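# Move boxes with repeated lot numbers onto the desk

## Task

Each cardboard box sits above a lot number printed on the shelf edge beneath it. Move onto the desk every box whose lot number shows up on two or more of these labels anywhere in the storeroom. The robot must not tip over or finish leaning. A box only counts if it rests on the desk by itself at the end, not held there by the robot.

## Robot and tools

ROBOT. One TidyBot++: a wheeled base about 0.54 m long, 0.50 m wide and 0.38 m tall, carrying a single seven-joint arm with a two-finger gripper. The shoulder sits 0.12 m ahead of the base centre, 0.68 m up. Arm segments: upper arm 0.42 m, forearm 0.31 m, hand 0.31 m to the hand point. Folded at the start, the hand points down, pokes up to 0.08 m past the base front, and the elbow reaches up to 1.15 m high. A downward-pointing hand reaches about 0.94 m high at most, only near the base. Two cameras: base_camera (fixed on the base, looking forward and down) and wrist_camera (fisheye, looks along the hand).

FRAMES. Base frame: origin on the floor below the base centre, x forward, y left, z up. hand_pose is reported in it: the point between the finger pads, its z axis along the fingers, its y axis the closing direction. The odometry frame is the base frame where the scene began; base_odometry counts wheel turns, so slip shows as travel and drift of a few cm and degrees builds up. Heading is positive to the left, within -3.142 to 3.142. base_tilt is in degrees, positive when leaning forward or right.

execute_actions. Argument actions: a list holding one action or none (none just reports state and pictures). An action may have base, joints, or both, plus optional speeds; its motions start together. base is relative to where the base last measured itself and takes exactly one key: translate_m (metres, forward positive, -2 to 2), strafe_m (metres, left positive, -2 to 2) or rotate_rad (radians, counter-clockwise from above positive, -6.3 to 6.3). joints is a single object of absolute targets by name, not offsets: joint_1_rad (any angle; positive is clockwise from above, opposite to rotate_rad), joint_2_rad shoulder -2.249 to 2.249, joint_3_rad any angle, joint_4_rad elbow -2.579 to 2.579, joint_5_rad any angle, joint_6_rad wrist -2.099 to 2.099, joint_7_rad any angle (hand down: positive turns counter-clockwise from above; at 1.57 fingers open left and right), all in radians; gripper_pos 0 (open, ~85 mm gap) to 1 (closed), gap about 85 x (1 - gripper_pos) mm. Unbounded joints go the short way, so turn in steps below half a turn. speeds caps top speed for that action: translate_m and strafe_m 0.05 to 0.5 m/s, rotate_rad 0.1 to 1.57 rad/s (defaults are the maxima). A base move too long to finish at its speed, an unknown key or an out-of-range value gets the call refused with nothing moving. Argument cameras: list of base_camera, wrist_camera or all; omitted or null means all, [] means none.

ARM GEOMETRY. With joint_1_rad 0, joint_3_rad 3.14, joint_5_rad 0 the arm moves in the base's x-z plane. Angles from vertical (forward positive): upper arm = joint_2_rad, forearm = joint_2_rad - joint_4_rad, hand = that minus joint_6_rad. Sum length x sin for reach ahead of the shoulder, length x cos for height above it.

wait: seconds from 0 to 10; commands nothing and returns the same report. zoom_image: camera (base_camera or wrist_camera) and region [x0, y0, x1, y1] in pixels of that camera's latest full picture, at most 504 x 504; useful for reading shelf labels. read_manual: only licence texts. finished_scene: pass the integer number of the current scene; it ends that scene irreversibly and says whether the goal was met, so only call it once boxes sit on the desk unaided.

RESULT LINES. base_status and joint_status tell how each motion ended. done: reached (for the base, wheels turned the full amount even if slipping). off_target: stopped short and may still push. contact_stop or time_out: gave up and holds in place. A blocked base can push hard until it times out and still say done. joint command not followed, with a cause line: a self-collision check withheld all arm targets, and they may be retried later; the gripper still acts. For the gripper at 1, done means empty, off_target means something is held. motor_effort is percent of maximum, with the peak in brackets; readings carry offsets and noise. on_its_own lists motion you did not command. pictures names the images in order. Warnings: ARM HIT (arm struck the base or itself), MOTOR HOT from 60 °C, OVER-TEMPERATURE FAULT at 75 °C (arm sags, keys report limit_stop_at_motor_heat; resend them), and torque fault (sensor limit; arm and gripper freeze 10 s, base keeps going).

ACCURACY. Friction leaves joints slightly off while still reporting done; re-sending the same target does nothing. Fix by sending each joint its last command plus (wanted minus read). The hand is often 1-2 cm off, more when extended, and hand_pose itself can be off; trust camera images. Held loads make the arm sag; never command a held joint to its current reading. Camera calibration has small errors; wrist camera pose errors grow with arm pose.

CAUTIONS. Omitted joints or base may keep pushing toward old targets. Don't drive while the arm is caught on something about 0.8 m or higher: the robot can topple. Sideways pushes on a raised hand can lift wheels; retract the arm or back off to right a lean. Avoid dropping, slamming or shoving boxes, hard hits, and leaving anything falling. Loose objects may get nudged occasionally. Holding loads heats motors even between calls. Fewer, quicker robot motions are better.

Each tool is called in YAML: its name, and indented under it one key for each argument.

## Session

execute_actions:
  actions: []

Scene clock: 0.00 s.
base_odometry: x=+0.000 y=+0.000 heading=+0.000 (m, m, rad; odometry frame)
base_tilt: forward=-0.3 right=+0.2 (deg)
base_status: not commanded
joint_positions: joint_1_rad=+0.022 joint_2_rad=-0.343 joint_3_rad=+3.132 joint_4_rad=-2.503 joint_5_rad=-0.047 joint_6_rad=-0.924 joint_7_rad=+1.556 gripper_pos=+0.000
joint_status: not commanded
motor_effort: joint_1_rad=+0 joint_2_rad=-2 joint_3_rad=+1 joint_4_rad=+13 joint_5_rad=+0 joint_6_rad=+0 joint_7_rad=+0 (%)
hand_pose: x=+0.2570 y=+0.0109 z=+0.5928 quat_wxyz=(-0.017, +0.999, -0.027, +0.029) (m; base frame)
pictures: base_camera, wrist_camera
Images, in order (width x height): base_camera 644x364, wrist_camera 644x476.

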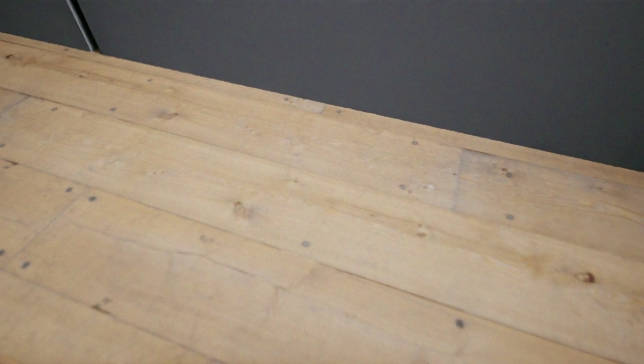

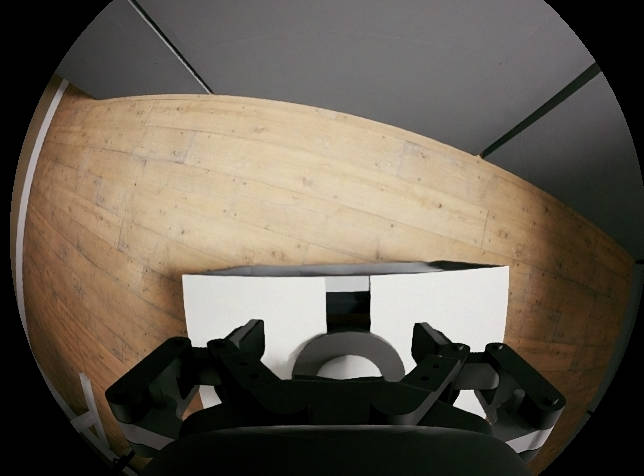

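execute_actions:
  actions:
    - {"joints":{"joint_1_rad":-1.2,"joint_2_rad":-0.6,"joint_4_rad":-1.0,"joint_5_rad":0,"joint_6_rad":-1.5,"joint_7_rad":1.57}}
  cameras: ["wrist_camera"]

Scene clock: 3.13 s.
base_odometry: x=+0.000 y=+0.000 heading=+0.000 (m, m, rad; odometry frame)
base_tilt: forward=-0.3 right=+0.3 (deg)
base_status: not commanded
joint_positions: joint_1_rad=-1.174 joint_2_rad=-0.581 joint_3_rad=+3.132 joint_4_rad=-1.012 joint_5_rad=-0.022 joint_6_rad=-1.478 joint_7_rad=+1.556 gripper_pos=+0.000
joint_status: all done
motor_effort: joint_1_rad=+1(0) joint_2_rad=+7(9) joint_3_rad=+0(2) joint_4_rad=+12(20) joint_5_rad=+1(1) joint_6_rad=+8(8) joint_7_rad=+0(0) (%)
hand_pose: x=+0.1822 y=+0.1835 z=+1.2156 quat_wxyz=(-0.332, +0.677, +0.456, +0.473) (m; base frame)
pictures: wrist_camera
camera_calibration (this result's frames):
wrist_camera: T_world_to_cam=[[0.940517, -0.338964, -0.023058, -0.0760073], [-0.130213, -0.29695, -0.945973, 1.28854], [0.313804, 0.892706, -0.323424, 0.309613], [0, 0, 0, 1]] pos_world=[0.142113, 0.0804736, 1.31731]
Images, in order (width x height): wrist_camera 644x476.

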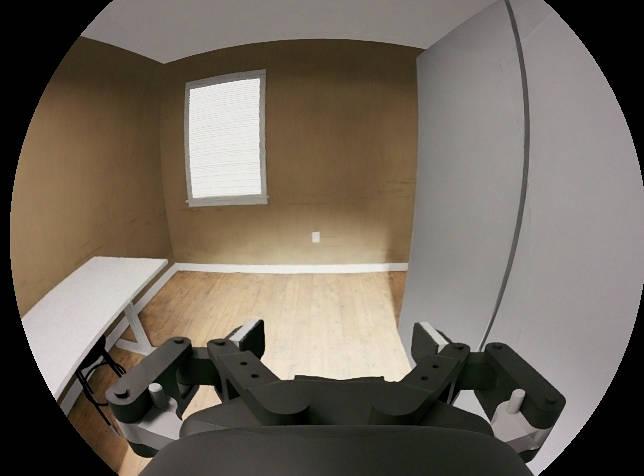

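execute_actions:
  actions:
    - {"joints":{"joint_1_rad":-2.9}}
  cameras: ["wrist_camera"]

execute_actions:
  actions:
    - {"joints":{"joint_1_rad":-4.4}}
  cameras: ["wrist_camera"]

Scene clock: 6.20 s.
base_odometry: x=+0.000 y=+0.000 heading=+0.000 (m, m, rad; odometry frame)
base_tilt: forward=-0.3 right=+0.2 (deg)
base_status: not commanded
joint_positions: joint_1_rad=-2.874 joint_2_rad=-0.581 joint_3_rad=+3.132 joint_4_rad=-1.012 joint_5_rad=-0.022 joint_6_rad=-1.478 joint_7_rad=+1.556 gripper_pos=+0.000
joint_status: all done
motor_effort: joint_1_rad=+0(1) joint_2_rad=+7(8) joint_3_rad=+1(1) joint_4_rad=+12(12) joint_5_rad=+1(0) joint_6_rad=+8(8) joint_7_rad=+0(1) (%)
hand_pose: x=-0.0711 y=+0.0391 z=+1.2156 quat_wxyz=(-0.574, +0.104, +0.809, +0.063) (m; base frame)
pictures: wrist_camera
camera_calibration (this result's frames):
wrist_camera: T_world_to_cam=[[0.214967, 0.976355, -0.0227992, 0.00993586], [0.311311, -0.090632, -0.945976, 1.236], [-0.925675, 0.196256, -0.323433, 0.457129], [0, 0, 0, 1]] pos_world=[0.0362362, 0.0126061, 1.3173]
Images, in order (width x height): wrist_camera 644x476.

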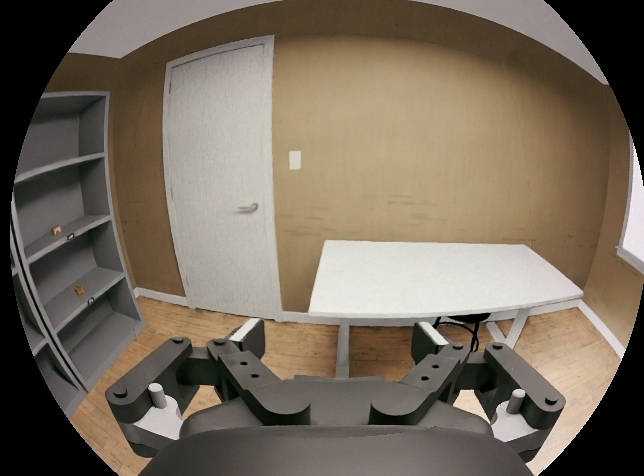

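Scene clock: 8.93 s.
base_odometry: x=+0.000 y=+0.000 heading=+0.000 (m, m, rad; odometry frame)
base_tilt: forward=-0.3 right=+0.2 (deg)
base_status: not commanded
joint_positions: joint_1_rad=-4.374 joint_2_rad=-0.581 joint_3_rad=+3.132 joint_4_rad=-1.012 joint_5_rad=-0.022 joint_6_rad=-1.478 joint_7_rad=+1.556 gripper_pos=+0.000
joint_status: all done
motor_effort: joint_1_rad=+1(0) joint_2_rad=+7(8) joint_3_rad=+2(1) joint_4_rad=+11(12) joint_5_rad=+1(1) joint_6_rad=+8(8) joint_7_rad=+0(0) (%)
hand_pose: x=+0.0666 y=-0.1869 z=+1.2156 quat_wxyz=(-0.463, -0.475, +0.663, -0.345) (m; base frame)
pictures: wrist_camera
camera_calibration (this result's frames):
wrist_camera: T_world_to_cam=[[-0.958693, 0.283527, -0.0227974, 0.149598], [0.112436, 0.304117, -0.945976, 1.25967], [-0.261277, -0.909464, -0.323433, 0.378066], [0, 0, 0, 1]] pos_world=[0.100568, -0.0816638, 1.3173]
Images, in order (width x height): wrist_camera 644x476.

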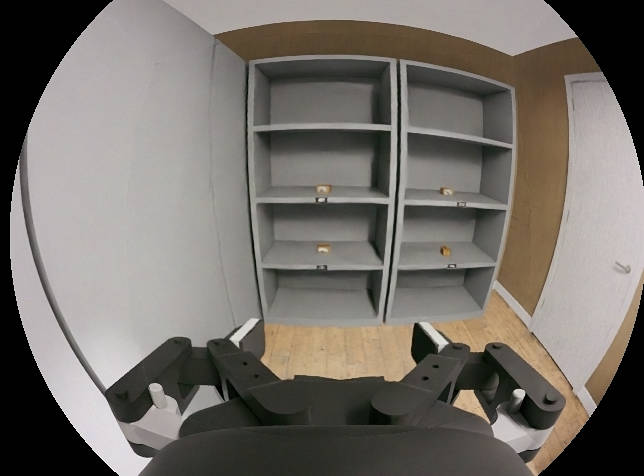

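zoom_image:
  camera: "wrist_camera"
  region: [290, 170, 490, 290]

Region (290, 170, 490, 290) of wrist_camera's 644x476 image, scaled by 2.520; it fills the top 302 rows of this view, and the rest is white.

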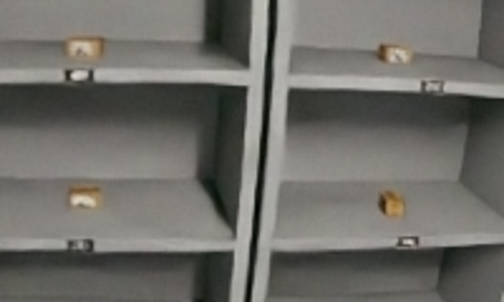

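execute_actions:
  actions:
    - {"base":{"rotate_rad":-1.894},"joints":{"joint_1_rad":-6.3,"joint_2_rad":-0.6,"joint_4_rad":-2.3,"joint_6_rad":0.0}}
  cameras: []

execute_actions:
  actions:
    - {"base":{"translate_m":0.8}}

Scene clock: 13.17 s.
base_odometry: x=+0.000 y=+0.000 heading=-1.894 (m, m, rad; odometry frame)
base_tilt: forward=-0.3 right=+0.2 (deg)
base_status: done
joint_positions: joint_1_rad=-6.276 joint_2_rad=-0.585 joint_3_rad=+3.132 joint_4_rad=-2.285 joint_5_rad=-0.021 joint_6_rad=-0.021 joint_7_rad=+1.556 gripper_pos=+0.000
joint_status: all done
motor_effort: joint_1_rad=+1(0) joint_2_rad=-2(8) joint_3_rad=+1(2) joint_4_rad=+21(22) joint_5_rad=+0(1) joint_6_rad=+8(9) joint_7_rad=+0(0) (%)
hand_pose: x=+0.5060 y=+0.0032 z=+0.9458 quat_wxyz=(+0.010, -0.758, +0.011, -0.652) (m; base frame)
pictures: none
No camera images: the call's "cameras" was empty. Leave "cameras" out to get every camera's image.

Scene clock: 16.13 s.
base_odometry: x=-0.255 y=-0.759 heading=-1.894 (m, m, rad; odometry frame)
base_tilt: forward=-0.3 right=+0.2 (deg)
base_status: done
joint_positions: joint_1_rad=-6.276 joint_2_rad=-0.587 joint_3_rad=+3.132 joint_4_rad=-2.286 joint_5_rad=-0.021 joint_6_rad=-0.019 joint_7_rad=+1.556 gripper_pos=+0.000
joint_status: not commanded
motor_effort: joint_1_rad=+0(1) joint_2_rad=-2(5) joint_3_rad=+2(1) joint_4_rad=+21(22) joint_5_rad=+0(1) joint_6_rad=+9(9) joint_7_rad=+0(0) (%)
hand_pose: x=+0.5056 y=+0.0032 z=+0.9464 quat_wxyz=(+0.010, -0.757, +0.011, -0.653) (m; base frame)
pictures: base_camera, wrist_camera
camera_calibration (this result's frames):
wrist_camera: T_world_to_cam=[[0.0238622, -0.999264, -0.0300432, 0.024628], [-0.137683, 0.0264805, -0.990122, 1.06692], [0.990189, 0.0277629, -0.13695, -0.233702], [0, 0, 0, 1]] pos_world=[0.377718, 0.00284552, 1.02511]
Images, in order (width x height): base_camera 644x364, wrist_camera 644x476.

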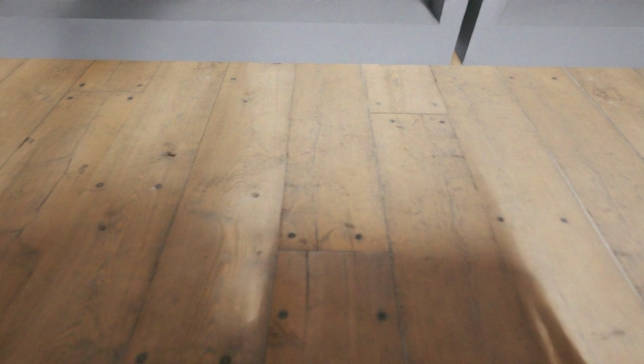

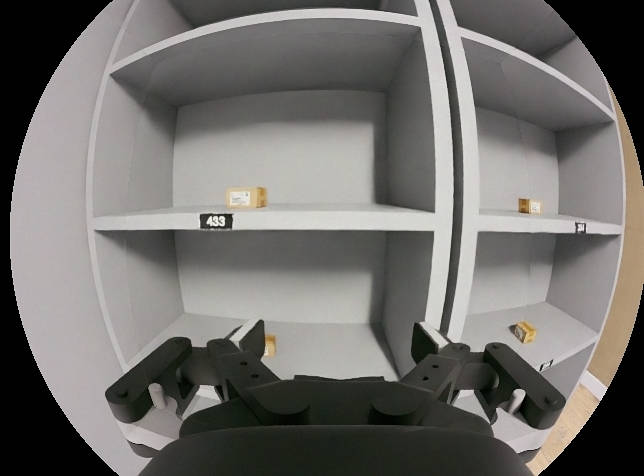

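execute_actions:
  actions:
    - {"base":{"strafe_m":-0.25},"joints":{"joint_6_rad":-0.45}}
  cameras: ["wrist_camera"]

Scene clock: 18.17 s.
base_odometry: x=-0.492 y=-0.679 heading=-1.894 (m, m, rad; odometry frame)
base_tilt: forward=-0.3 right=+0.2 (deg)
base_status: done
joint_positions: joint_1_rad=-6.276 joint_2_rad=-0.587 joint_3_rad=+3.132 joint_4_rad=-2.296 joint_5_rad=-0.021 joint_6_rad=-0.454 joint_7_rad=+1.556 gripper_pos=+0.000
joint_status: all done
motor_effort: joint_1_rad=+1(0) joint_2_rad=-1(3) joint_3_rad=+1(3) joint_4_rad=+21(23) joint_5_rad=+1(1) joint_6_rad=+7(8) joint_7_rad=+0(0) (%)
hand_pose: x=+0.4555 y=+0.0050 z=+0.8149 quat_wxyz=(+0.010, -0.883, +0.011, -0.470) (m; base frame)
pictures: wrist_camera
camera_calibration (this result's frames):
wrist_camera: T_world_to_cam=[[0.0148567, -0.99912, -0.0392116, 0.0353106], [-0.551122, 0.0245387, -0.834064, 0.990969], [0.834293, 0.0340019, -0.550272, 0.205683], [0, 0, 0, 1]] pos_world=[0.37402, 0.00396878, 0.941098]
Images, in order (width x height): wrist_camera 644x476.

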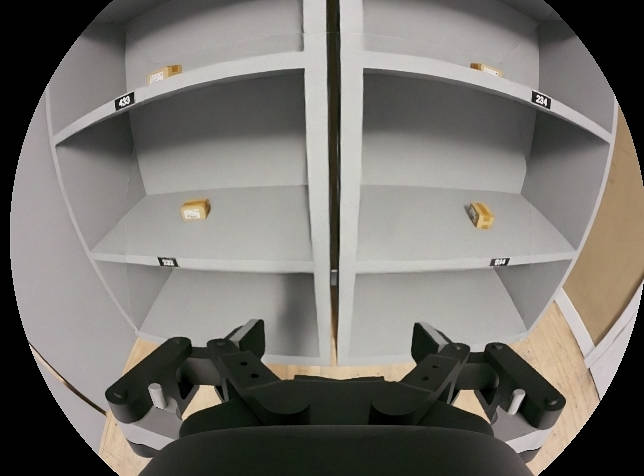

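zoom_image:
  camera: "wrist_camera"
  region: [140, 190, 230, 280]

zoom_image:
  camera: "wrist_camera"
  region: [450, 190, 540, 280]

zoom_image:
  camera: "wrist_camera"
  region: [470, 50, 570, 130]

Region (140, 190, 230, 280) of wrist_camera's 644x476 image, scaled by 5.600.

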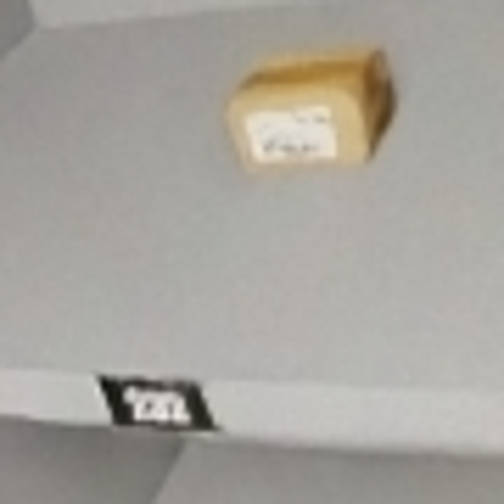

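Region (450, 190, 540, 280) of wrist_camera's 644x476 image, scaled by 5.600.

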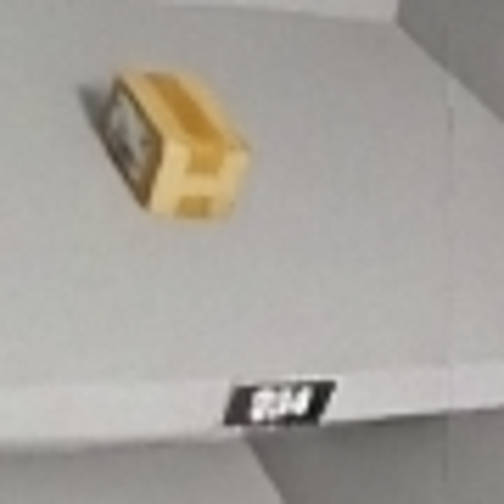

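Region (470, 50, 570, 130) of wrist_camera's 644x476 image, scaled by 5.040; it fills the top 403 rows of this view, and the rest is white.

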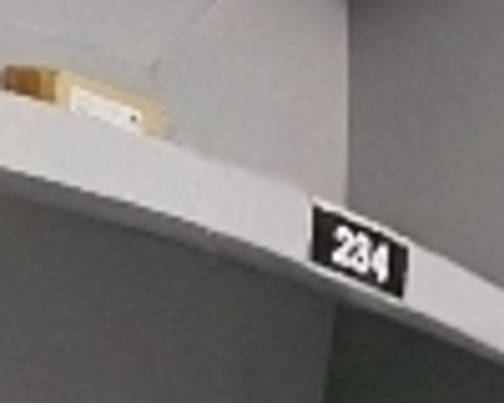

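execute_actions:
  actions:
    - {"joints":{"joint_1_rad":0.6,"joint_2_rad":0.25,"joint_4_rad":-2.5,"joint_6_rad":0.9}}
  cameras: ["wrist_camera"]

execute_actions:
  actions:
    - {"joints":{"joint_1_rad":-0.6}}
  cameras: ["wrist_camera"]

Scene clock: 21.53 s.
base_odometry: x=-0.492 y=-0.679 heading=-1.894 (m, m, rad; odometry frame)
base_tilt: forward=-0.3 right=+0.3 (deg)
base_status: not commanded
joint_positions: joint_1_rad=-5.708 joint_2_rad=+0.230 joint_3_rad=+3.132 joint_4_rad=-2.481 joint_5_rad=-0.021 joint_6_rad=+0.881 joint_7_rad=+1.556 gripper_pos=+0.000
joint_status: all done
motor_effort: joint_1_rad=+0(0) joint_2_rad=-22(22) joint_3_rad=+0(2) joint_4_rad=+11(20) joint_5_rad=+1(1) joint_6_rad=+8(8) joint_7_rad=+0(0) (%)
hand_pose: x=+0.5625 y=-0.2862 z=+0.7260 quat_wxyz=(-0.167, -0.756, +0.237, -0.586) (m; base frame)
pictures: wrist_camera
camera_calibration (this result's frames):
wrist_camera: T_world_to_cam=[[-0.531549, -0.846569, -0.0278571, 0.0820427], [-0.19524, 0.154458, -0.968516, 0.917509], [0.824219, -0.509376, -0.247386, -0.29236], [0, 0, 0, 1]] pos_world=[0.463713, -0.221183, 0.818582]
Images, in order (width x height): wrist_camera 644x476.

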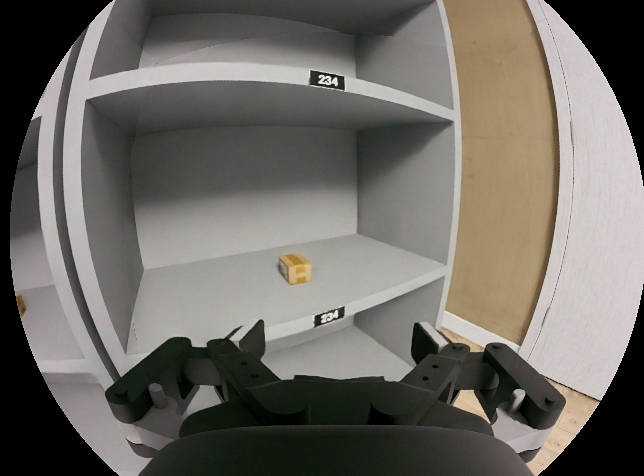

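Scene clock: 24.00 s.
base_odometry: x=-0.492 y=-0.679 heading=-1.894 (m, m, rad; odometry frame)
base_tilt: forward=-0.3 right=+0.2 (deg)
base_status: not commanded
joint_positions: joint_1_rad=-6.860 joint_2_rad=+0.230 joint_3_rad=+3.132 joint_4_rad=-2.481 joint_5_rad=-0.020 joint_6_rad=+0.881 joint_7_rad=+1.556 gripper_pos=+0.000
joint_status: all done
motor_effort: joint_1_rad=+1(1) joint_2_rad=-22(22) joint_3_rad=+0(1) joint_4_rad=+11(12) joint_5_rad=+0(1) joint_6_rad=+8(8) joint_7_rad=+0(0) (%)
hand_pose: x=+0.5607 y=+0.2889 z=+0.7259 quat_wxyz=(+0.179, -0.763, -0.213, -0.583) (m; base frame)
pictures: wrist_camera
camera_calibration (this result's frames):
wrist_camera: T_world_to_cam=[[0.557755, -0.829549, -0.0275308, -0.0480087], [-0.220387, -0.116037, -0.968486, 0.920484], [0.800212, 0.546245, -0.247542, -0.289328], [0, 0, 0, 1]] pos_world=[0.461164, 0.225029, 0.818533]
Images, in order (width x height): wrist_camera 644x476.

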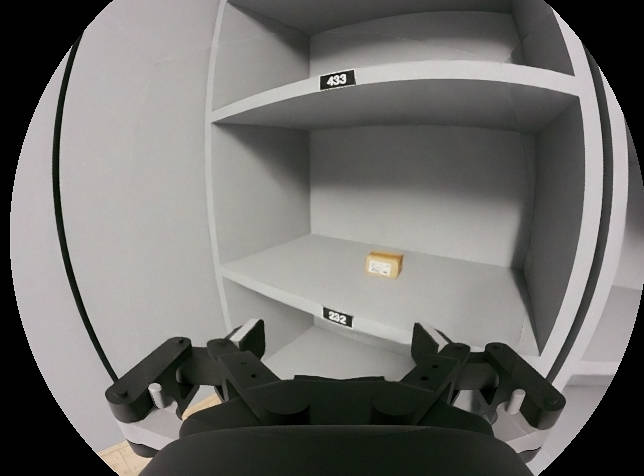

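zoom_image:
  camera: "wrist_camera"
  region: [310, 240, 420, 340]

Region (310, 240, 420, 340) of wrist_camera's 644x476 image, scaled by 4.582; it fills the top 458 rows of this view, and the rest is white.

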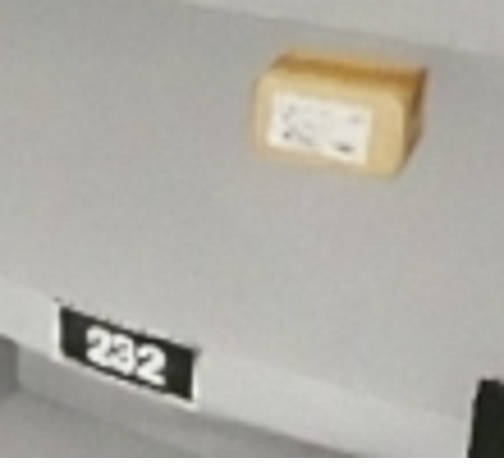

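execute_actions:
  actions:
    - {"base":{"strafe_m":-0.465},"joints":{"joint_1_rad":0.024,"joint_2_rad":0.63,"joint_3_rad":3.165,"joint_4_rad":-2.165,"joint_5_rad":0.022,"joint_6_rad":0.75,"joint_7_rad":1.595}}

Scene clock: 27.90 s.
base_odometry: x=-0.933 y=-0.532 heading=-1.894 (m, m, rad; odometry frame)
base_tilt: forward=-0.3 right=+0.3 (deg)
base_status: done
joint_positions: joint_1_rad=-6.267 joint_2_rad=+0.609 joint_3_rad=+3.164 joint_4_rad=-2.182 joint_5_rad=+0.000 joint_6_rad=+0.771 joint_7_rad=+1.571 gripper_pos=+0.000
joint_status: all done
motor_effort: joint_1_rad=+1(4) joint_2_rad=-33(34) joint_3_rad=+0(4) joint_4_rad=+10(11) joint_5_rad=+0(2) joint_6_rad=+8(8) joint_7_rad=+0(1) (%)
hand_pose: x=+0.7479 y=-0.0215 z=+0.5964 quat_wxyz=(-0.015, -0.847, +0.011, -0.532) (m; base frame)
pictures: base_camera, wrist_camera
camera_calibration (this result's frames):
wrist_camera: T_world_to_cam=[[-0.00766653, -0.999958, 0.00507534, -0.0136597], [-0.426834, -0.0013175, -0.904329, 0.918919], [0.904297, -0.00909939, -0.426806, -0.284497], [0, 0, 0, 1]] pos_world=[0.649391, -0.0150372, 0.70965]
Images, in order (width x height): base_camera 644x364, wrist_camera 644x476.

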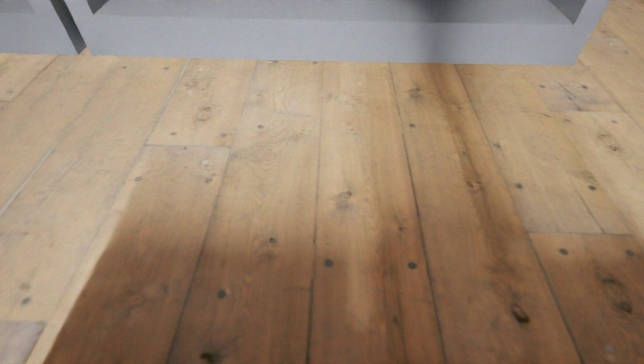

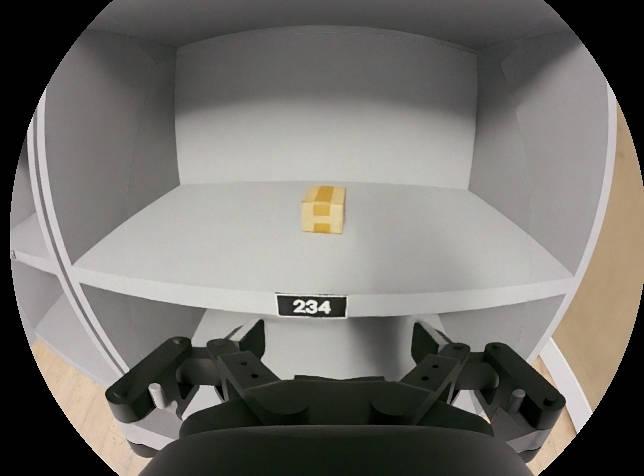

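execute_actions:
  actions:
    - {"base":{"translate_m":0.17},"joints":{"joint_1_rad":-0.024,"joint_2_rad":0.645},"speeds":{"translate_m":0.25}}
  cameras: ["wrist_camera"]

Scene clock: 29.90 s.
base_odometry: x=-0.987 y=-0.693 heading=-1.894 (m, m, rad; odometry frame)
base_tilt: forward=-0.3 right=+0.2 (deg)
base_status: done
joint_positions: joint_1_rad=-6.289 joint_2_rad=+0.622 joint_3_rad=+3.164 joint_4_rad=-2.176 joint_5_rad=+0.001 joint_6_rad=+0.770 joint_7_rad=+1.571 gripper_pos=+0.000
joint_status: all done
motor_effort: joint_1_rad=+0(1) joint_2_rad=-33(35) joint_3_rad=+0(1) joint_4_rad=+10(11) joint_5_rad=+1(0) joint_6_rad=+8(8) joint_7_rad=+1(0) (%)
hand_pose: x=+0.7497 y=-0.0075 z=+0.5902 quat_wxyz=(-0.009, -0.849, +0.001, -0.528) (m; base frame)
pictures: wrist_camera
camera_calibration (this result's frames):
wrist_camera: T_world_to_cam=[[0.0153338, -0.999867, 0.00552161, -0.0171645], [-0.433803, -0.011628, -0.900933, 0.917261], [0.900877, 0.0114195, -0.433923, -0.281748], [0, 0, 0, 1]] pos_world=[0.651994, -0.00327891, 0.704228]
Images, in order (width x height): wrist_camera 644x476.

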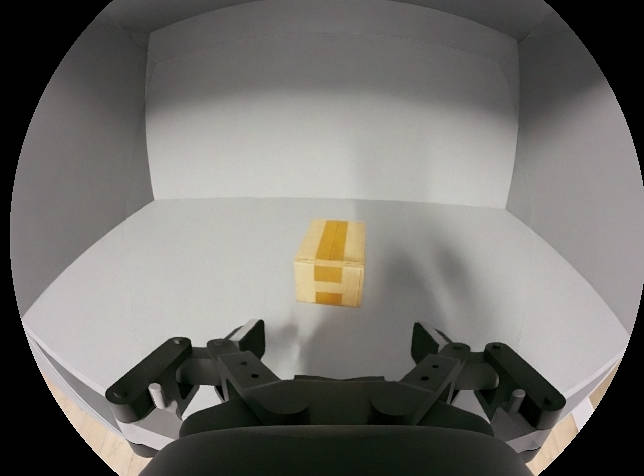

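execute_actions:
  actions:
    - {"base":{"translate_m":0.07},"joints":{"joint_2_rad":0.685},"speeds":{"translate_m":0.15}}
  cameras: ["wrist_camera"]

Scene clock: 31.80 s.
base_odometry: x=-1.010 y=-0.760 heading=-1.894 (m, m, rad; odometry frame)
base_tilt: forward=-0.3 right=+0.2 (deg)
base_status: done
joint_positions: joint_1_rad=-6.289 joint_2_rad=+0.666 joint_3_rad=+3.164 joint_4_rad=-2.174 joint_5_rad=+0.001 joint_6_rad=+0.769 joint_7_rad=+1.571 gripper_pos=+0.000
joint_status: all done
motor_effort: joint_1_rad=+0(0) joint_2_rad=-34(36) joint_3_rad=+0(0) joint_4_rad=+9(11) joint_5_rad=+1(0) joint_6_rad=+8(8) joint_7_rad=+0(0) (%)
hand_pose: x=+0.7458 y=-0.0075 z=+0.5630 quat_wxyz=(-0.009, -0.860, +0.001, -0.510) (m; base frame)
pictures: wrist_camera
camera_calibration (this result's frames):
wrist_camera: T_world_to_cam=[[0.0156016, -0.999865, 0.0051515, -0.0169707], [-0.471909, -0.0119055, -0.881567, 0.908552], [0.881509, 0.0113228, -0.472031, -0.254168], [0, 0, 0, 1]] pos_world=[0.65307, -0.00327371, 0.681061]
Images, in order (width x height): wrist_camera 644x476.

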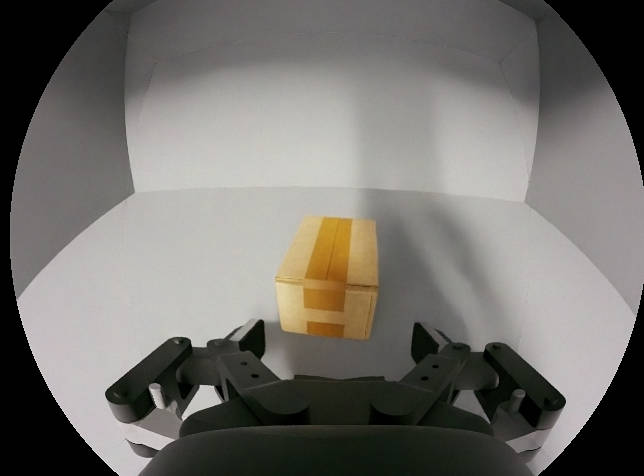

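execute_actions:
  actions:
    - {"base":{"translate_m":0.056},"joints":{"joint_1_rad":-0.036},"speeds":{"translate_m":0.08}}
  cameras: ["wrist_camera"]

Scene clock: 33.47 s.
base_odometry: x=-1.028 y=-0.813 heading=-1.894 (m, m, rad; odometry frame)
base_tilt: forward=-0.3 right=+0.2 (deg)
base_status: done
joint_positions: joint_1_rad=-6.296 joint_2_rad=+0.667 joint_3_rad=+3.164 joint_4_rad=-2.173 joint_5_rad=+0.001 joint_6_rad=+0.769 joint_7_rad=+1.571 gripper_pos=+0.000
joint_status: all done
motor_effort: joint_1_rad=+0(0) joint_2_rad=-34(36) joint_3_rad=+0(1) joint_4_rad=+9(11) joint_5_rad=+0(0) joint_6_rad=+7(8) joint_7_rad=+0(0) (%)
hand_pose: x=+0.7461 y=-0.0035 z=+0.5631 quat_wxyz=(-0.007, -0.860, -0.002, -0.510) (m; base frame)
pictures: wrist_camera
camera_calibration (this result's frames):
wrist_camera: T_world_to_cam=[[0.0220038, -0.999745, 0.00516326, -0.0177476], [-0.471562, -0.0149325, -0.881706, 0.908627], [0.881558, 0.0169661, -0.47177, -0.254593], [0, 0, 0, 1]] pos_world=[0.653303, 0.000144411, 0.681125]
Images, in order (width x height): wrist_camera 644x476.

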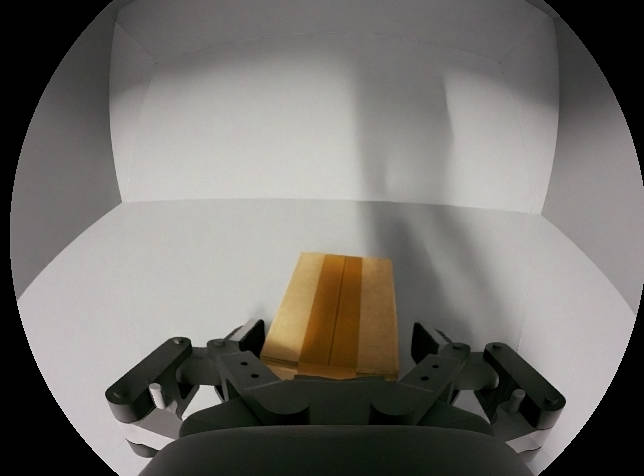

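execute_actions:
  actions:
    - {"joints":{"gripper_pos":1.0}}
  cameras: ["wrist_camera"]

Scene clock: 34.77 s.
base_odometry: x=-1.028 y=-0.813 heading=-1.894 (m, m, rad; odometry frame)
base_tilt: forward=-0.3 right=+0.2 (deg)
base_status: not commanded
joint_positions: joint_1_rad=-6.296 joint_2_rad=+0.667 joint_3_rad=+3.164 joint_4_rad=-2.172 joint_5_rad=+0.001 joint_6_rad=+0.769 joint_7_rad=+1.573 gripper_pos=+0.347
joint_status: gripper_pos off_target (ended at +0.347, target +1.000)
motor_effort: joint_1_rad=+0(0) joint_2_rad=-31(34) joint_3_rad=+1(0) joint_4_rad=+9(9) joint_5_rad=+0(1) joint_6_rad=+6(7) joint_7_rad=+0(0) (%)
hand_pose: x=+0.7465 y=-0.0035 z=+0.5634 quat_wxyz=(-0.008, -0.860, -0.003, -0.511) (m; base frame)
pictures: wrist_camera
camera_calibration (this result's frames):
wrist_camera: T_world_to_cam=[[0.0227186, -0.999721, 0.00644644, -0.019006], [-0.470786, -0.0163865, -0.882095, 0.90874], [0.881955, 0.0170051, -0.471027, -0.255477], [0, 0, 0, 1]] pos_world=[0.653572, 0.000234829, 0.681381]
Images, in order (width x height): wrist_camera 644x476.

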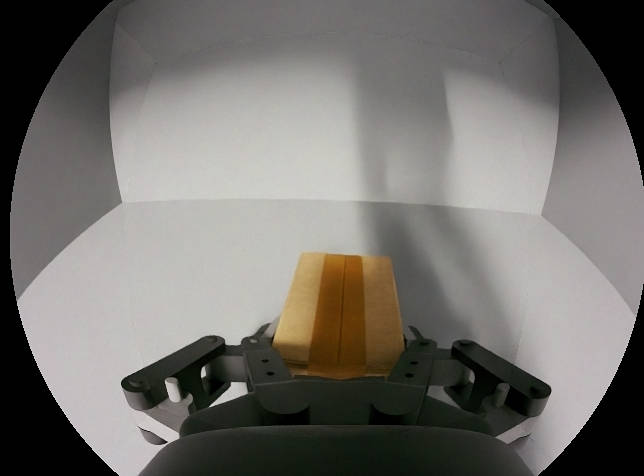

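execute_actions:
  actions:
    - {"base":{"translate_m":-0.33},"joints":{"joint_2_rad":0.45,"joint_4_rad":-2.25},"speeds":{"translate_m":0.4}}
  cameras: ["wrist_camera"]

Scene clock: 38.33 s.
base_odometry: x=-0.923 y=-0.500 heading=-1.894 (m, m, rad; odometry frame)
base_tilt: forward=-0.3 right=+0.2 (deg)
base_status: done
joint_positions: joint_1_rad=-6.298 joint_2_rad=+0.470 joint_3_rad=+3.164 joint_4_rad=-2.246 joint_5_rad=+0.002 joint_6_rad=+0.763 joint_7_rad=+1.573 gripper_pos=+0.347
joint_status: all done
motor_effort: joint_1_rad=+0(3) joint_2_rad=-31(38) joint_3_rad=+0(1) joint_4_rad=+12(13) joint_5_rad=+1(0) joint_6_rad=+9(10) joint_7_rad=+0(0) (%)
hand_pose: x=+0.7284 y=-0.0016 z=+0.6546 quat_wxyz=(-0.006, -0.828, -0.003, -0.560) (m; base frame)
pictures: wrist_camera
camera_calibration (this result's frames):
wrist_camera: T_world_to_cam=[[0.0248927, -0.999668, 0.00659854, -0.0189395], [-0.364768, -0.0152282, -0.930974, 0.935419], [0.930766, 0.0207675, -0.365026, -0.301516], [0, 0, 0, 1]] pos_world=[0.622323, 0.00157325, 0.760914]
Images, in order (width x height): wrist_camera 644x476.

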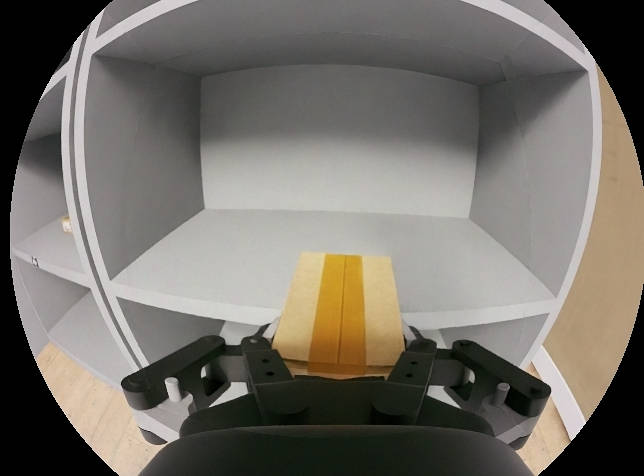

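execute_actions:
  actions:
    - {"base":{"rotate_rad":-2.85},"joints":{"joint_2_rad":-0.4,"joint_4_rad":-2.135,"joint_6_rad":-0.32},"speeds":{"rotate_rad":1.3}}

Scene clock: 41.93 s.
base_odometry: x=-0.923 y=-0.500 heading=+1.539 (m, m, rad; odometry frame)
base_tilt: forward=-0.3 right=+0.2 (deg)
base_status: done
joint_positions: joint_1_rad=-6.308 joint_2_rad=-0.373 joint_3_rad=+3.166 joint_4_rad=-2.156 joint_5_rad=+0.004 joint_6_rad=-0.304 joint_7_rad=+1.573 gripper_pos=+0.347
joint_status: all done
motor_effort: joint_1_rad=+0(4) joint_2_rad=-9(32) joint_3_rad=+1(2) joint_4_rad=+22(22) joint_5_rad=+1(0) joint_6_rad=+8(8) joint_7_rad=+0(0) (%)
hand_pose: x=+0.5438 y=+0.0004 z=+0.8538 quat_wxyz=(+0.002, -0.864, -0.001, -0.503) (m; base frame)
pictures: base_camera, wrist_camera
camera_calibration (this result's frames):
wrist_camera: T_world_to_cam=[[0.0302964, -0.999458, -0.0128719, 0.0000002578], [-0.48622, -0.00348475, -0.873829, 1.07082], [0.873311, 0.0327325, -0.486062, 0.0774703], [0, 0, 0, 1]] pos_world=[0.452997, 0.00119599, 0.973366]
Images, in order (width x height): base_camera 644x364, wrist_camera 644x476.

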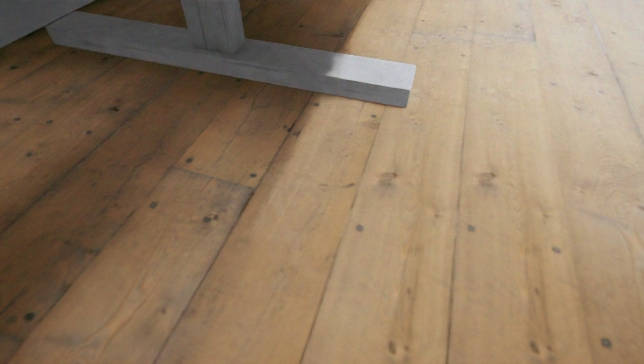

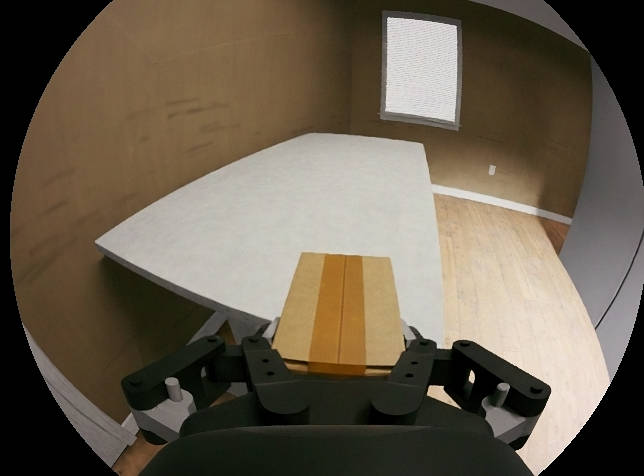

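execute_actions:
  actions:
    - {"base":{"translate_m":0.25},"joints":{"joint_2_rad":-0.15,"joint_4_rad":-2.235,"joint_6_rad":0.015}}

Scene clock: 44.63 s.
base_odometry: x=-0.915 y=-0.250 heading=+1.539 (m, m, rad; odometry frame)
base_tilt: forward=-0.3 right=+0.2 (deg)
base_status: done
joint_positions: joint_1_rad=-6.308 joint_2_rad=-0.146 joint_3_rad=+3.166 joint_4_rad=-2.223 joint_5_rad=+0.004 joint_6_rad=-0.008 joint_7_rad=+1.573 gripper_pos=+0.347
joint_status: all done
motor_effort: joint_1_rad=+0(1) joint_2_rad=-16(20) joint_3_rad=+1(2) joint_4_rad=+20(22) joint_5_rad=+0(0) joint_6_rad=+8(9) joint_7_rad=+0(0) (%)
hand_pose: x=+0.6041 y=+0.0014 z=+0.7927 quat_wxyz=(+0.000, -0.864, -0.002, -0.504) (m; base frame)
pictures: base_camera, wrist_camera
camera_calibration (this result's frames):
wrist_camera: T_world_to_cam=[[0.0301105, -0.999515, -0.00795212, -0.00541762], [-0.484304, -0.00762928, -0.874867, 1.04643], [0.874382, 0.0301939, -0.484299, -0.00693407], [0, 0, 0, 1]] pos_world=[0.513019, 0.00277791, 0.912089]
Images, in order (width x height): base_camera 644x364, wrist_camera 644x476.

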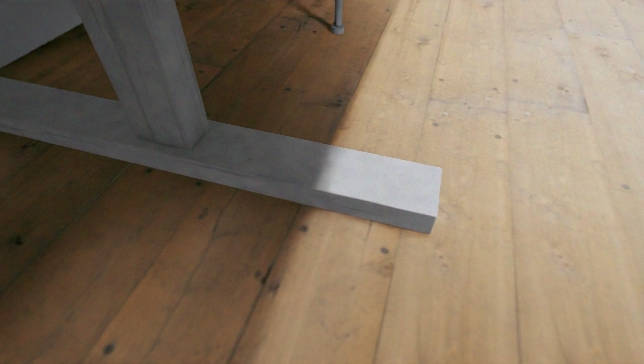

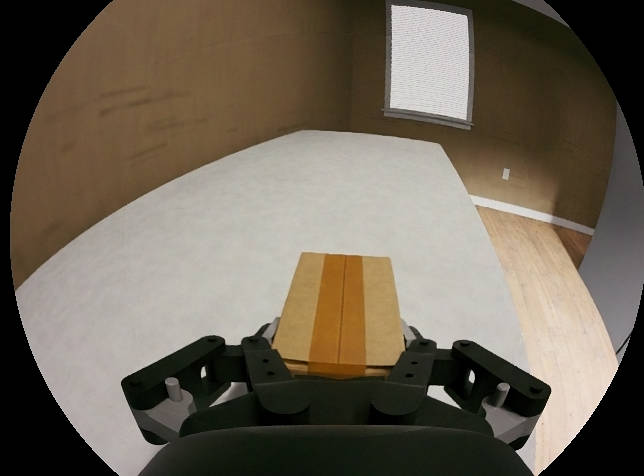

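execute_actions:
  actions:
    - {"joints":{"joint_2_rad":-0.06,"joint_4_rad":-2.325,"joint_6_rad":0.19}}
  cameras: ["wrist_camera"]

Scene clock: 46.00 s.
base_odometry: x=-0.915 y=-0.250 heading=+1.539 (m, m, rad; odometry frame)
base_tilt: forward=-0.3 right=+0.2 (deg)
base_status: not commanded
joint_positions: joint_1_rad=-6.308 joint_2_rad=-0.071 joint_3_rad=+3.166 joint_4_rad=-2.319 joint_5_rad=+0.004 joint_6_rad=+0.168 joint_7_rad=+1.573 gripper_pos=+0.348
joint_status: all done
motor_effort: joint_1_rad=+0(1) joint_2_rad=-17(20) joint_3_rad=+0(0) joint_4_rad=+18(19) joint_5_rad=+0(0) joint_6_rad=+8(9) joint_7_rad=+0(0) (%)
hand_pose: x=+0.6061 y=+0.0018 z=+0.7527 quat_wxyz=(+0.000, -0.862, -0.003, -0.506) (m; base frame)
pictures: wrist_camera
camera_calibration (this result's frames):
wrist_camera: T_world_to_cam=[[0.0305919, -0.999511, -0.00641591, -0.00682863], [-0.4799, -0.00905695, -0.877277, 1.0116], [0.87679, 0.0299166, -0.479942, -0.0328171], [0, 0, 0, 1]] pos_world=[0.514447, 0.00331845, 0.871655]
Images, in order (width x height): wrist_camera 644x476.

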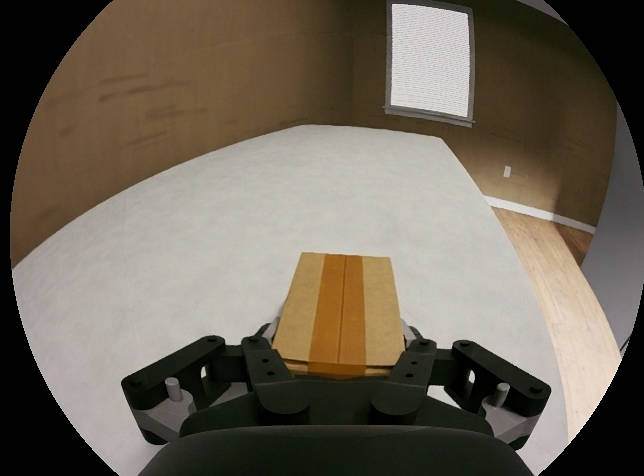

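execute_actions:
  actions:
    - {"joints":{"joint_2_rad":-0.025,"joint_4_rad":-2.36,"joint_6_rad":0.26}}
  cameras: ["wrist_camera"]

Scene clock: 46.87 s.
base_odometry: x=-0.915 y=-0.250 heading=+1.539 (m, m, rad; odometry frame)
base_tilt: forward=-0.3 right=+0.2 (deg)
base_status: not commanded
joint_positions: joint_1_rad=-6.308 joint_2_rad=-0.053 joint_3_rad=+3.166 joint_4_rad=-2.344 joint_5_rad=+0.004 joint_6_rad=+0.245 joint_7_rad=+1.573 gripper_pos=+0.348
joint_status: all done
motor_effort: joint_1_rad=+0(0) joint_2_rad=-15(17) joint_3_rad=+0(1) joint_4_rad=+16(19) joint_5_rad=+0(1) joint_6_rad=+7(9) joint_7_rad=+0(0) (%)
hand_pose: x=+0.6103 y=+0.0019 z=+0.7523 quat_wxyz=(+0.000, -0.854, -0.003, -0.521) (m; base frame)
pictures: wrist_camera
camera_calibration (this result's frames):
wrist_camera: T_world_to_cam=[[0.0310348, -0.999506, -0.00503323, -0.00814328], [-0.449576, -0.00946154, -0.893192, 1.00668], [0.892703, 0.0299828, -0.449648, -0.0691411], [0, 0, 0, 1]] pos_world=[0.514554, 0.00345852, 0.868027]
Images, in order (width x height): wrist_camera 644x476.

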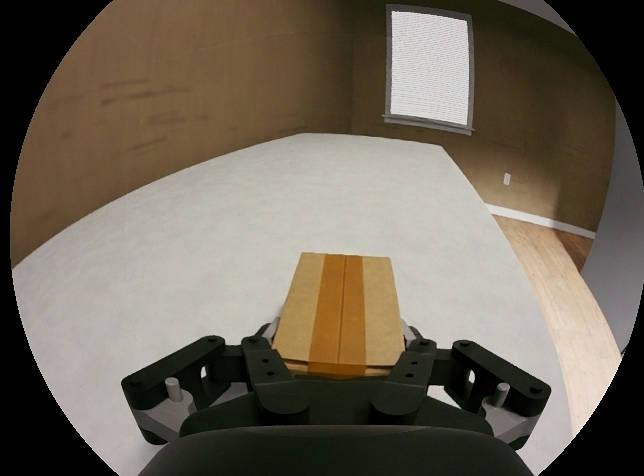

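execute_actions:
  actions:
    - {"joints":{"joint_2_rad":-0.053,"joint_4_rad":-2.344,"joint_6_rad":0.245,"gripper_pos":0}}
  cameras: []

execute_actions:
  actions:
    - {"base":{"translate_m":-0.25},"joints":{"joint_2_rad":-0.2}}
  cameras: ["wrist_camera"]

Scene clock: 48.27 s.
base_odometry: x=-0.915 y=-0.250 heading=+1.539 (m, m, rad; odometry frame)
base_tilt: forward=-0.3 right=+0.2 (deg)
base_status: not commanded
joint_positions: joint_1_rad=-6.308 joint_2_rad=-0.053 joint_3_rad=+3.166 joint_4_rad=-2.344 joint_5_rad=+0.004 joint_6_rad=+0.245 joint_7_rad=+1.573 gripper_pos=+0.000
joint_status: all done
motor_effort: joint_1_rad=+0(0) joint_2_rad=-17(18) joint_3_rad=+1(1) joint_4_rad=+17(18) joint_5_rad=+1(0) joint_6_rad=+8(9) joint_7_rad=+0(0) (%)
hand_pose: x=+0.6102 y=+0.0019 z=+0.7525 quat_wxyz=(+0.000, -0.853, -0.003, -0.521) (m; base frame)
pictures: none
No camera images: the call's "cameras" was empty. Leave "cameras" out to get every camera's image.

Scene clock: 50.07 s.
base_odometry: x=-0.923 y=-0.500 heading=+1.539 (m, m, rad; odometry frame)
base_tilt: forward=-0.3 right=+0.2 (deg)
base_status: done
joint_positions: joint_1_rad=-6.308 joint_2_rad=-0.189 joint_3_rad=+3.166 joint_4_rad=-2.344 joint_5_rad=+0.004 joint_6_rad=+0.245 joint_7_rad=+1.573 gripper_pos=+0.000
joint_status: all done
motor_effort: joint_1_rad=+0(2) joint_2_rad=-13(19) joint_3_rad=+1(3) joint_4_rad=+18(20) joint_5_rad=+0(0) joint_6_rad=+8(9) joint_7_rad=+0(0) (%)
hand_pose: x=+0.5962 y=+0.0016 z=+0.8182 quat_wxyz=(+0.001, -0.816, -0.002, -0.578) (m; base frame)
pictures: wrist_camera
camera_calibration (this result's frames):
wrist_camera: T_world_to_cam=[[0.0316978, -0.999489, -0.00414045, -0.00883296], [-0.324337, -0.0063675, -0.94592, 1.02772], [0.94541, 0.0313265, -0.324373, -0.16081], [0, 0, 0, 1]] pos_world=[0.485638, 0.00275316, 0.919938]
Images, in order (width x height): wrist_camera 644x476.

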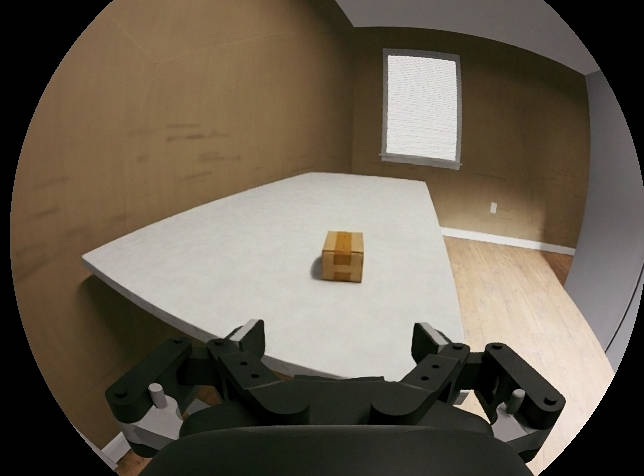

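execute_actions:
  actions:
    - {"base":{"rotate_rad":2.85},"joints":{"joint_1_rad":0.02,"joint_2_rad":-0.2,"joint_3_rad":3.12,"joint_4_rad":-1.3,"joint_6_rad":-0.9}}

Scene clock: 55.80 s.
base_odometry: x=-0.923 y=-0.500 heading=-1.894 (m, m, rad; odometry frame)
base_tilt: forward=-0.3 right=+0.2 (deg)
base_status: done
joint_positions: joint_1_rad=-6.289 joint_2_rad=-0.189 joint_3_rad=+3.126 joint_4_rad=-1.316 joint_5_rad=+0.004 joint_6_rad=-0.878 joint_7_rad=+1.573 gripper_pos=+0.000
joint_status: all done
motor_effort: joint_1_rad=+0(1) joint_2_rad=-14(19) joint_3_rad=+1(3) joint_4_rad=+20(22) joint_5_rad=+1(1) joint_6_rad=+8(9) joint_7_rad=+0(0) (%)
hand_pose: x=+0.6061 y=+0.0118 z=+1.0991 quat_wxyz=(+0.002, -0.843, -0.011, -0.538) (m; base frame)
pictures: base_camera, wrist_camera
camera_calibration (this result's frames):
wrist_camera: T_world_to_cam=[[0.0470397, -0.998893, 0.000911988, -0.0126084], [-0.412494, -0.0202566, -0.910735, 1.3116], [0.909745, 0.0424645, -0.41299, 0.0394747], [0, 0, 0, 1]] pos_world=[0.505708, 0.0122978, 1.21083]
Images, in order (width x height): base_camera 644x364, wrist_camera 644x476.

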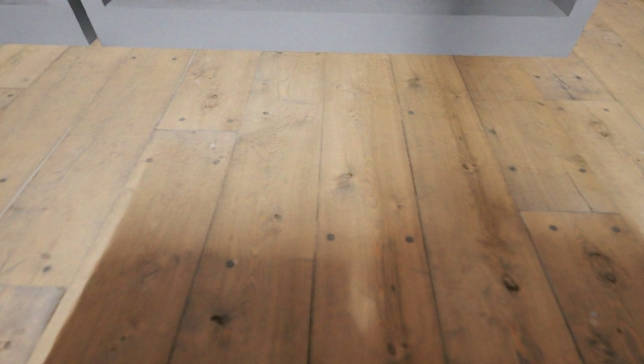

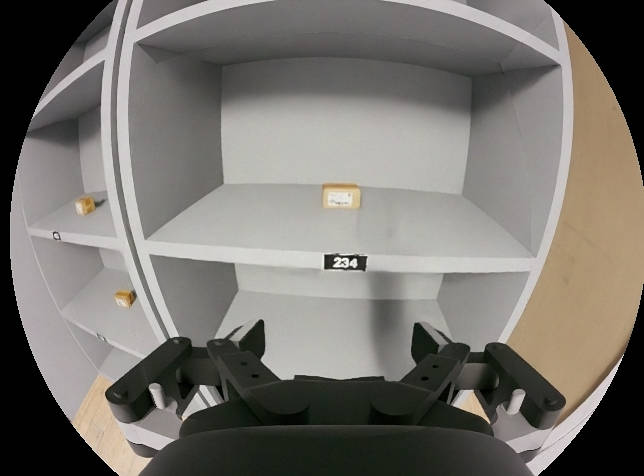

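zoom_image:
  camera: "wrist_camera"
  region: [290, 170, 400, 280]

Region (290, 170, 400, 280) of wrist_camera's 644x476 image, scaled by 4.582.

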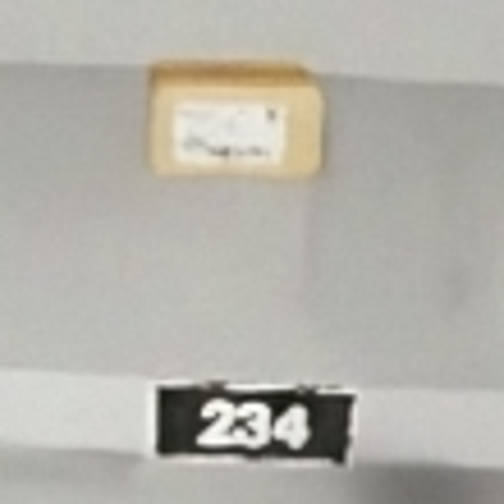

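execute_actions:
  actions:
    - {"base":{"strafe_m":0.30},"joints":{"joint_1_rad":0.02,"joint_2_rad":0.24,"joint_3_rad":3.16,"joint_4_rad":-1.11,"joint_5_rad":1.33,"joint_6_rad":-1.53,"joint_7_rad":0.255}}

Scene clock: 60.63 s.
base_odometry: x=-0.638 y=-0.595 heading=-1.894 (m, m, rad; odometry frame)
base_tilt: forward=-0.3 right=+0.2 (deg)
base_status: done
joint_positions: joint_1_rad=-6.285 joint_2_rad=+0.222 joint_3_rad=+3.145 joint_4_rad=-1.128 joint_5_rad=+1.316 joint_6_rad=-1.511 joint_7_rad=+0.271 gripper_pos=+0.000
joint_status: all done
motor_effort: joint_1_rad=+0(3) joint_2_rad=-27(28) joint_3_rad=+2(3) joint_4_rad=+16(20) joint_5_rad=+8(8) joint_6_rad=+2(7) joint_7_rad=+0(0) (%)
hand_pose: x=+0.5532 y=-0.2998 z=+1.0888 quat_wxyz=(-0.419, -0.593, +0.514, -0.457) (m; base frame)
pictures: base_camera, wrist_camera
camera_calibration (this result's frames):
wrist_camera: T_world_to_cam=[[-0.988505, -0.149124, 0.024887, 0.480101], [-0.0574538, 0.218266, -0.974197, 1.21826], [0.139844, -0.964428, -0.224324, 0.0151637], [0, 0, 0, 1]] pos_world=[0.542456, -0.179687, 1.17828]
Images, in order (width x height): base_camera 644x364, wrist_camera 644x476.

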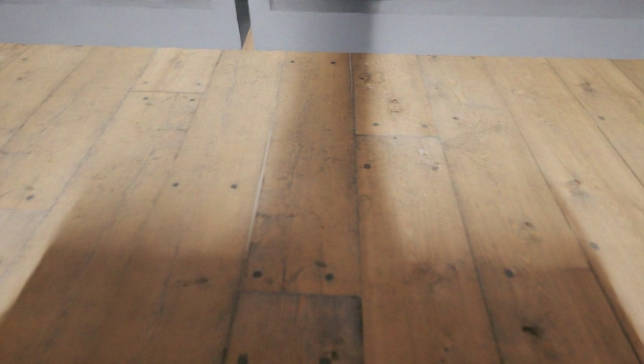

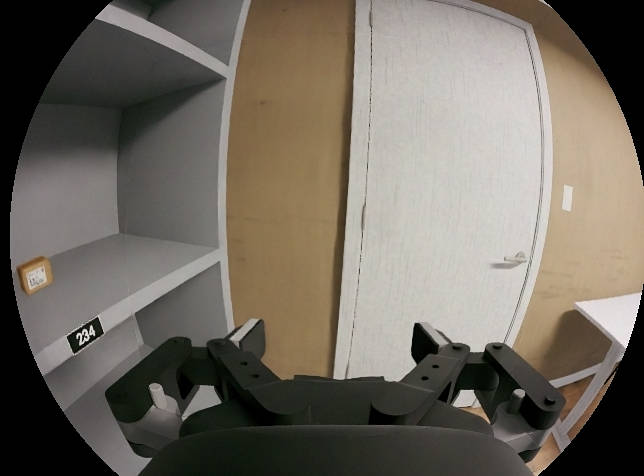

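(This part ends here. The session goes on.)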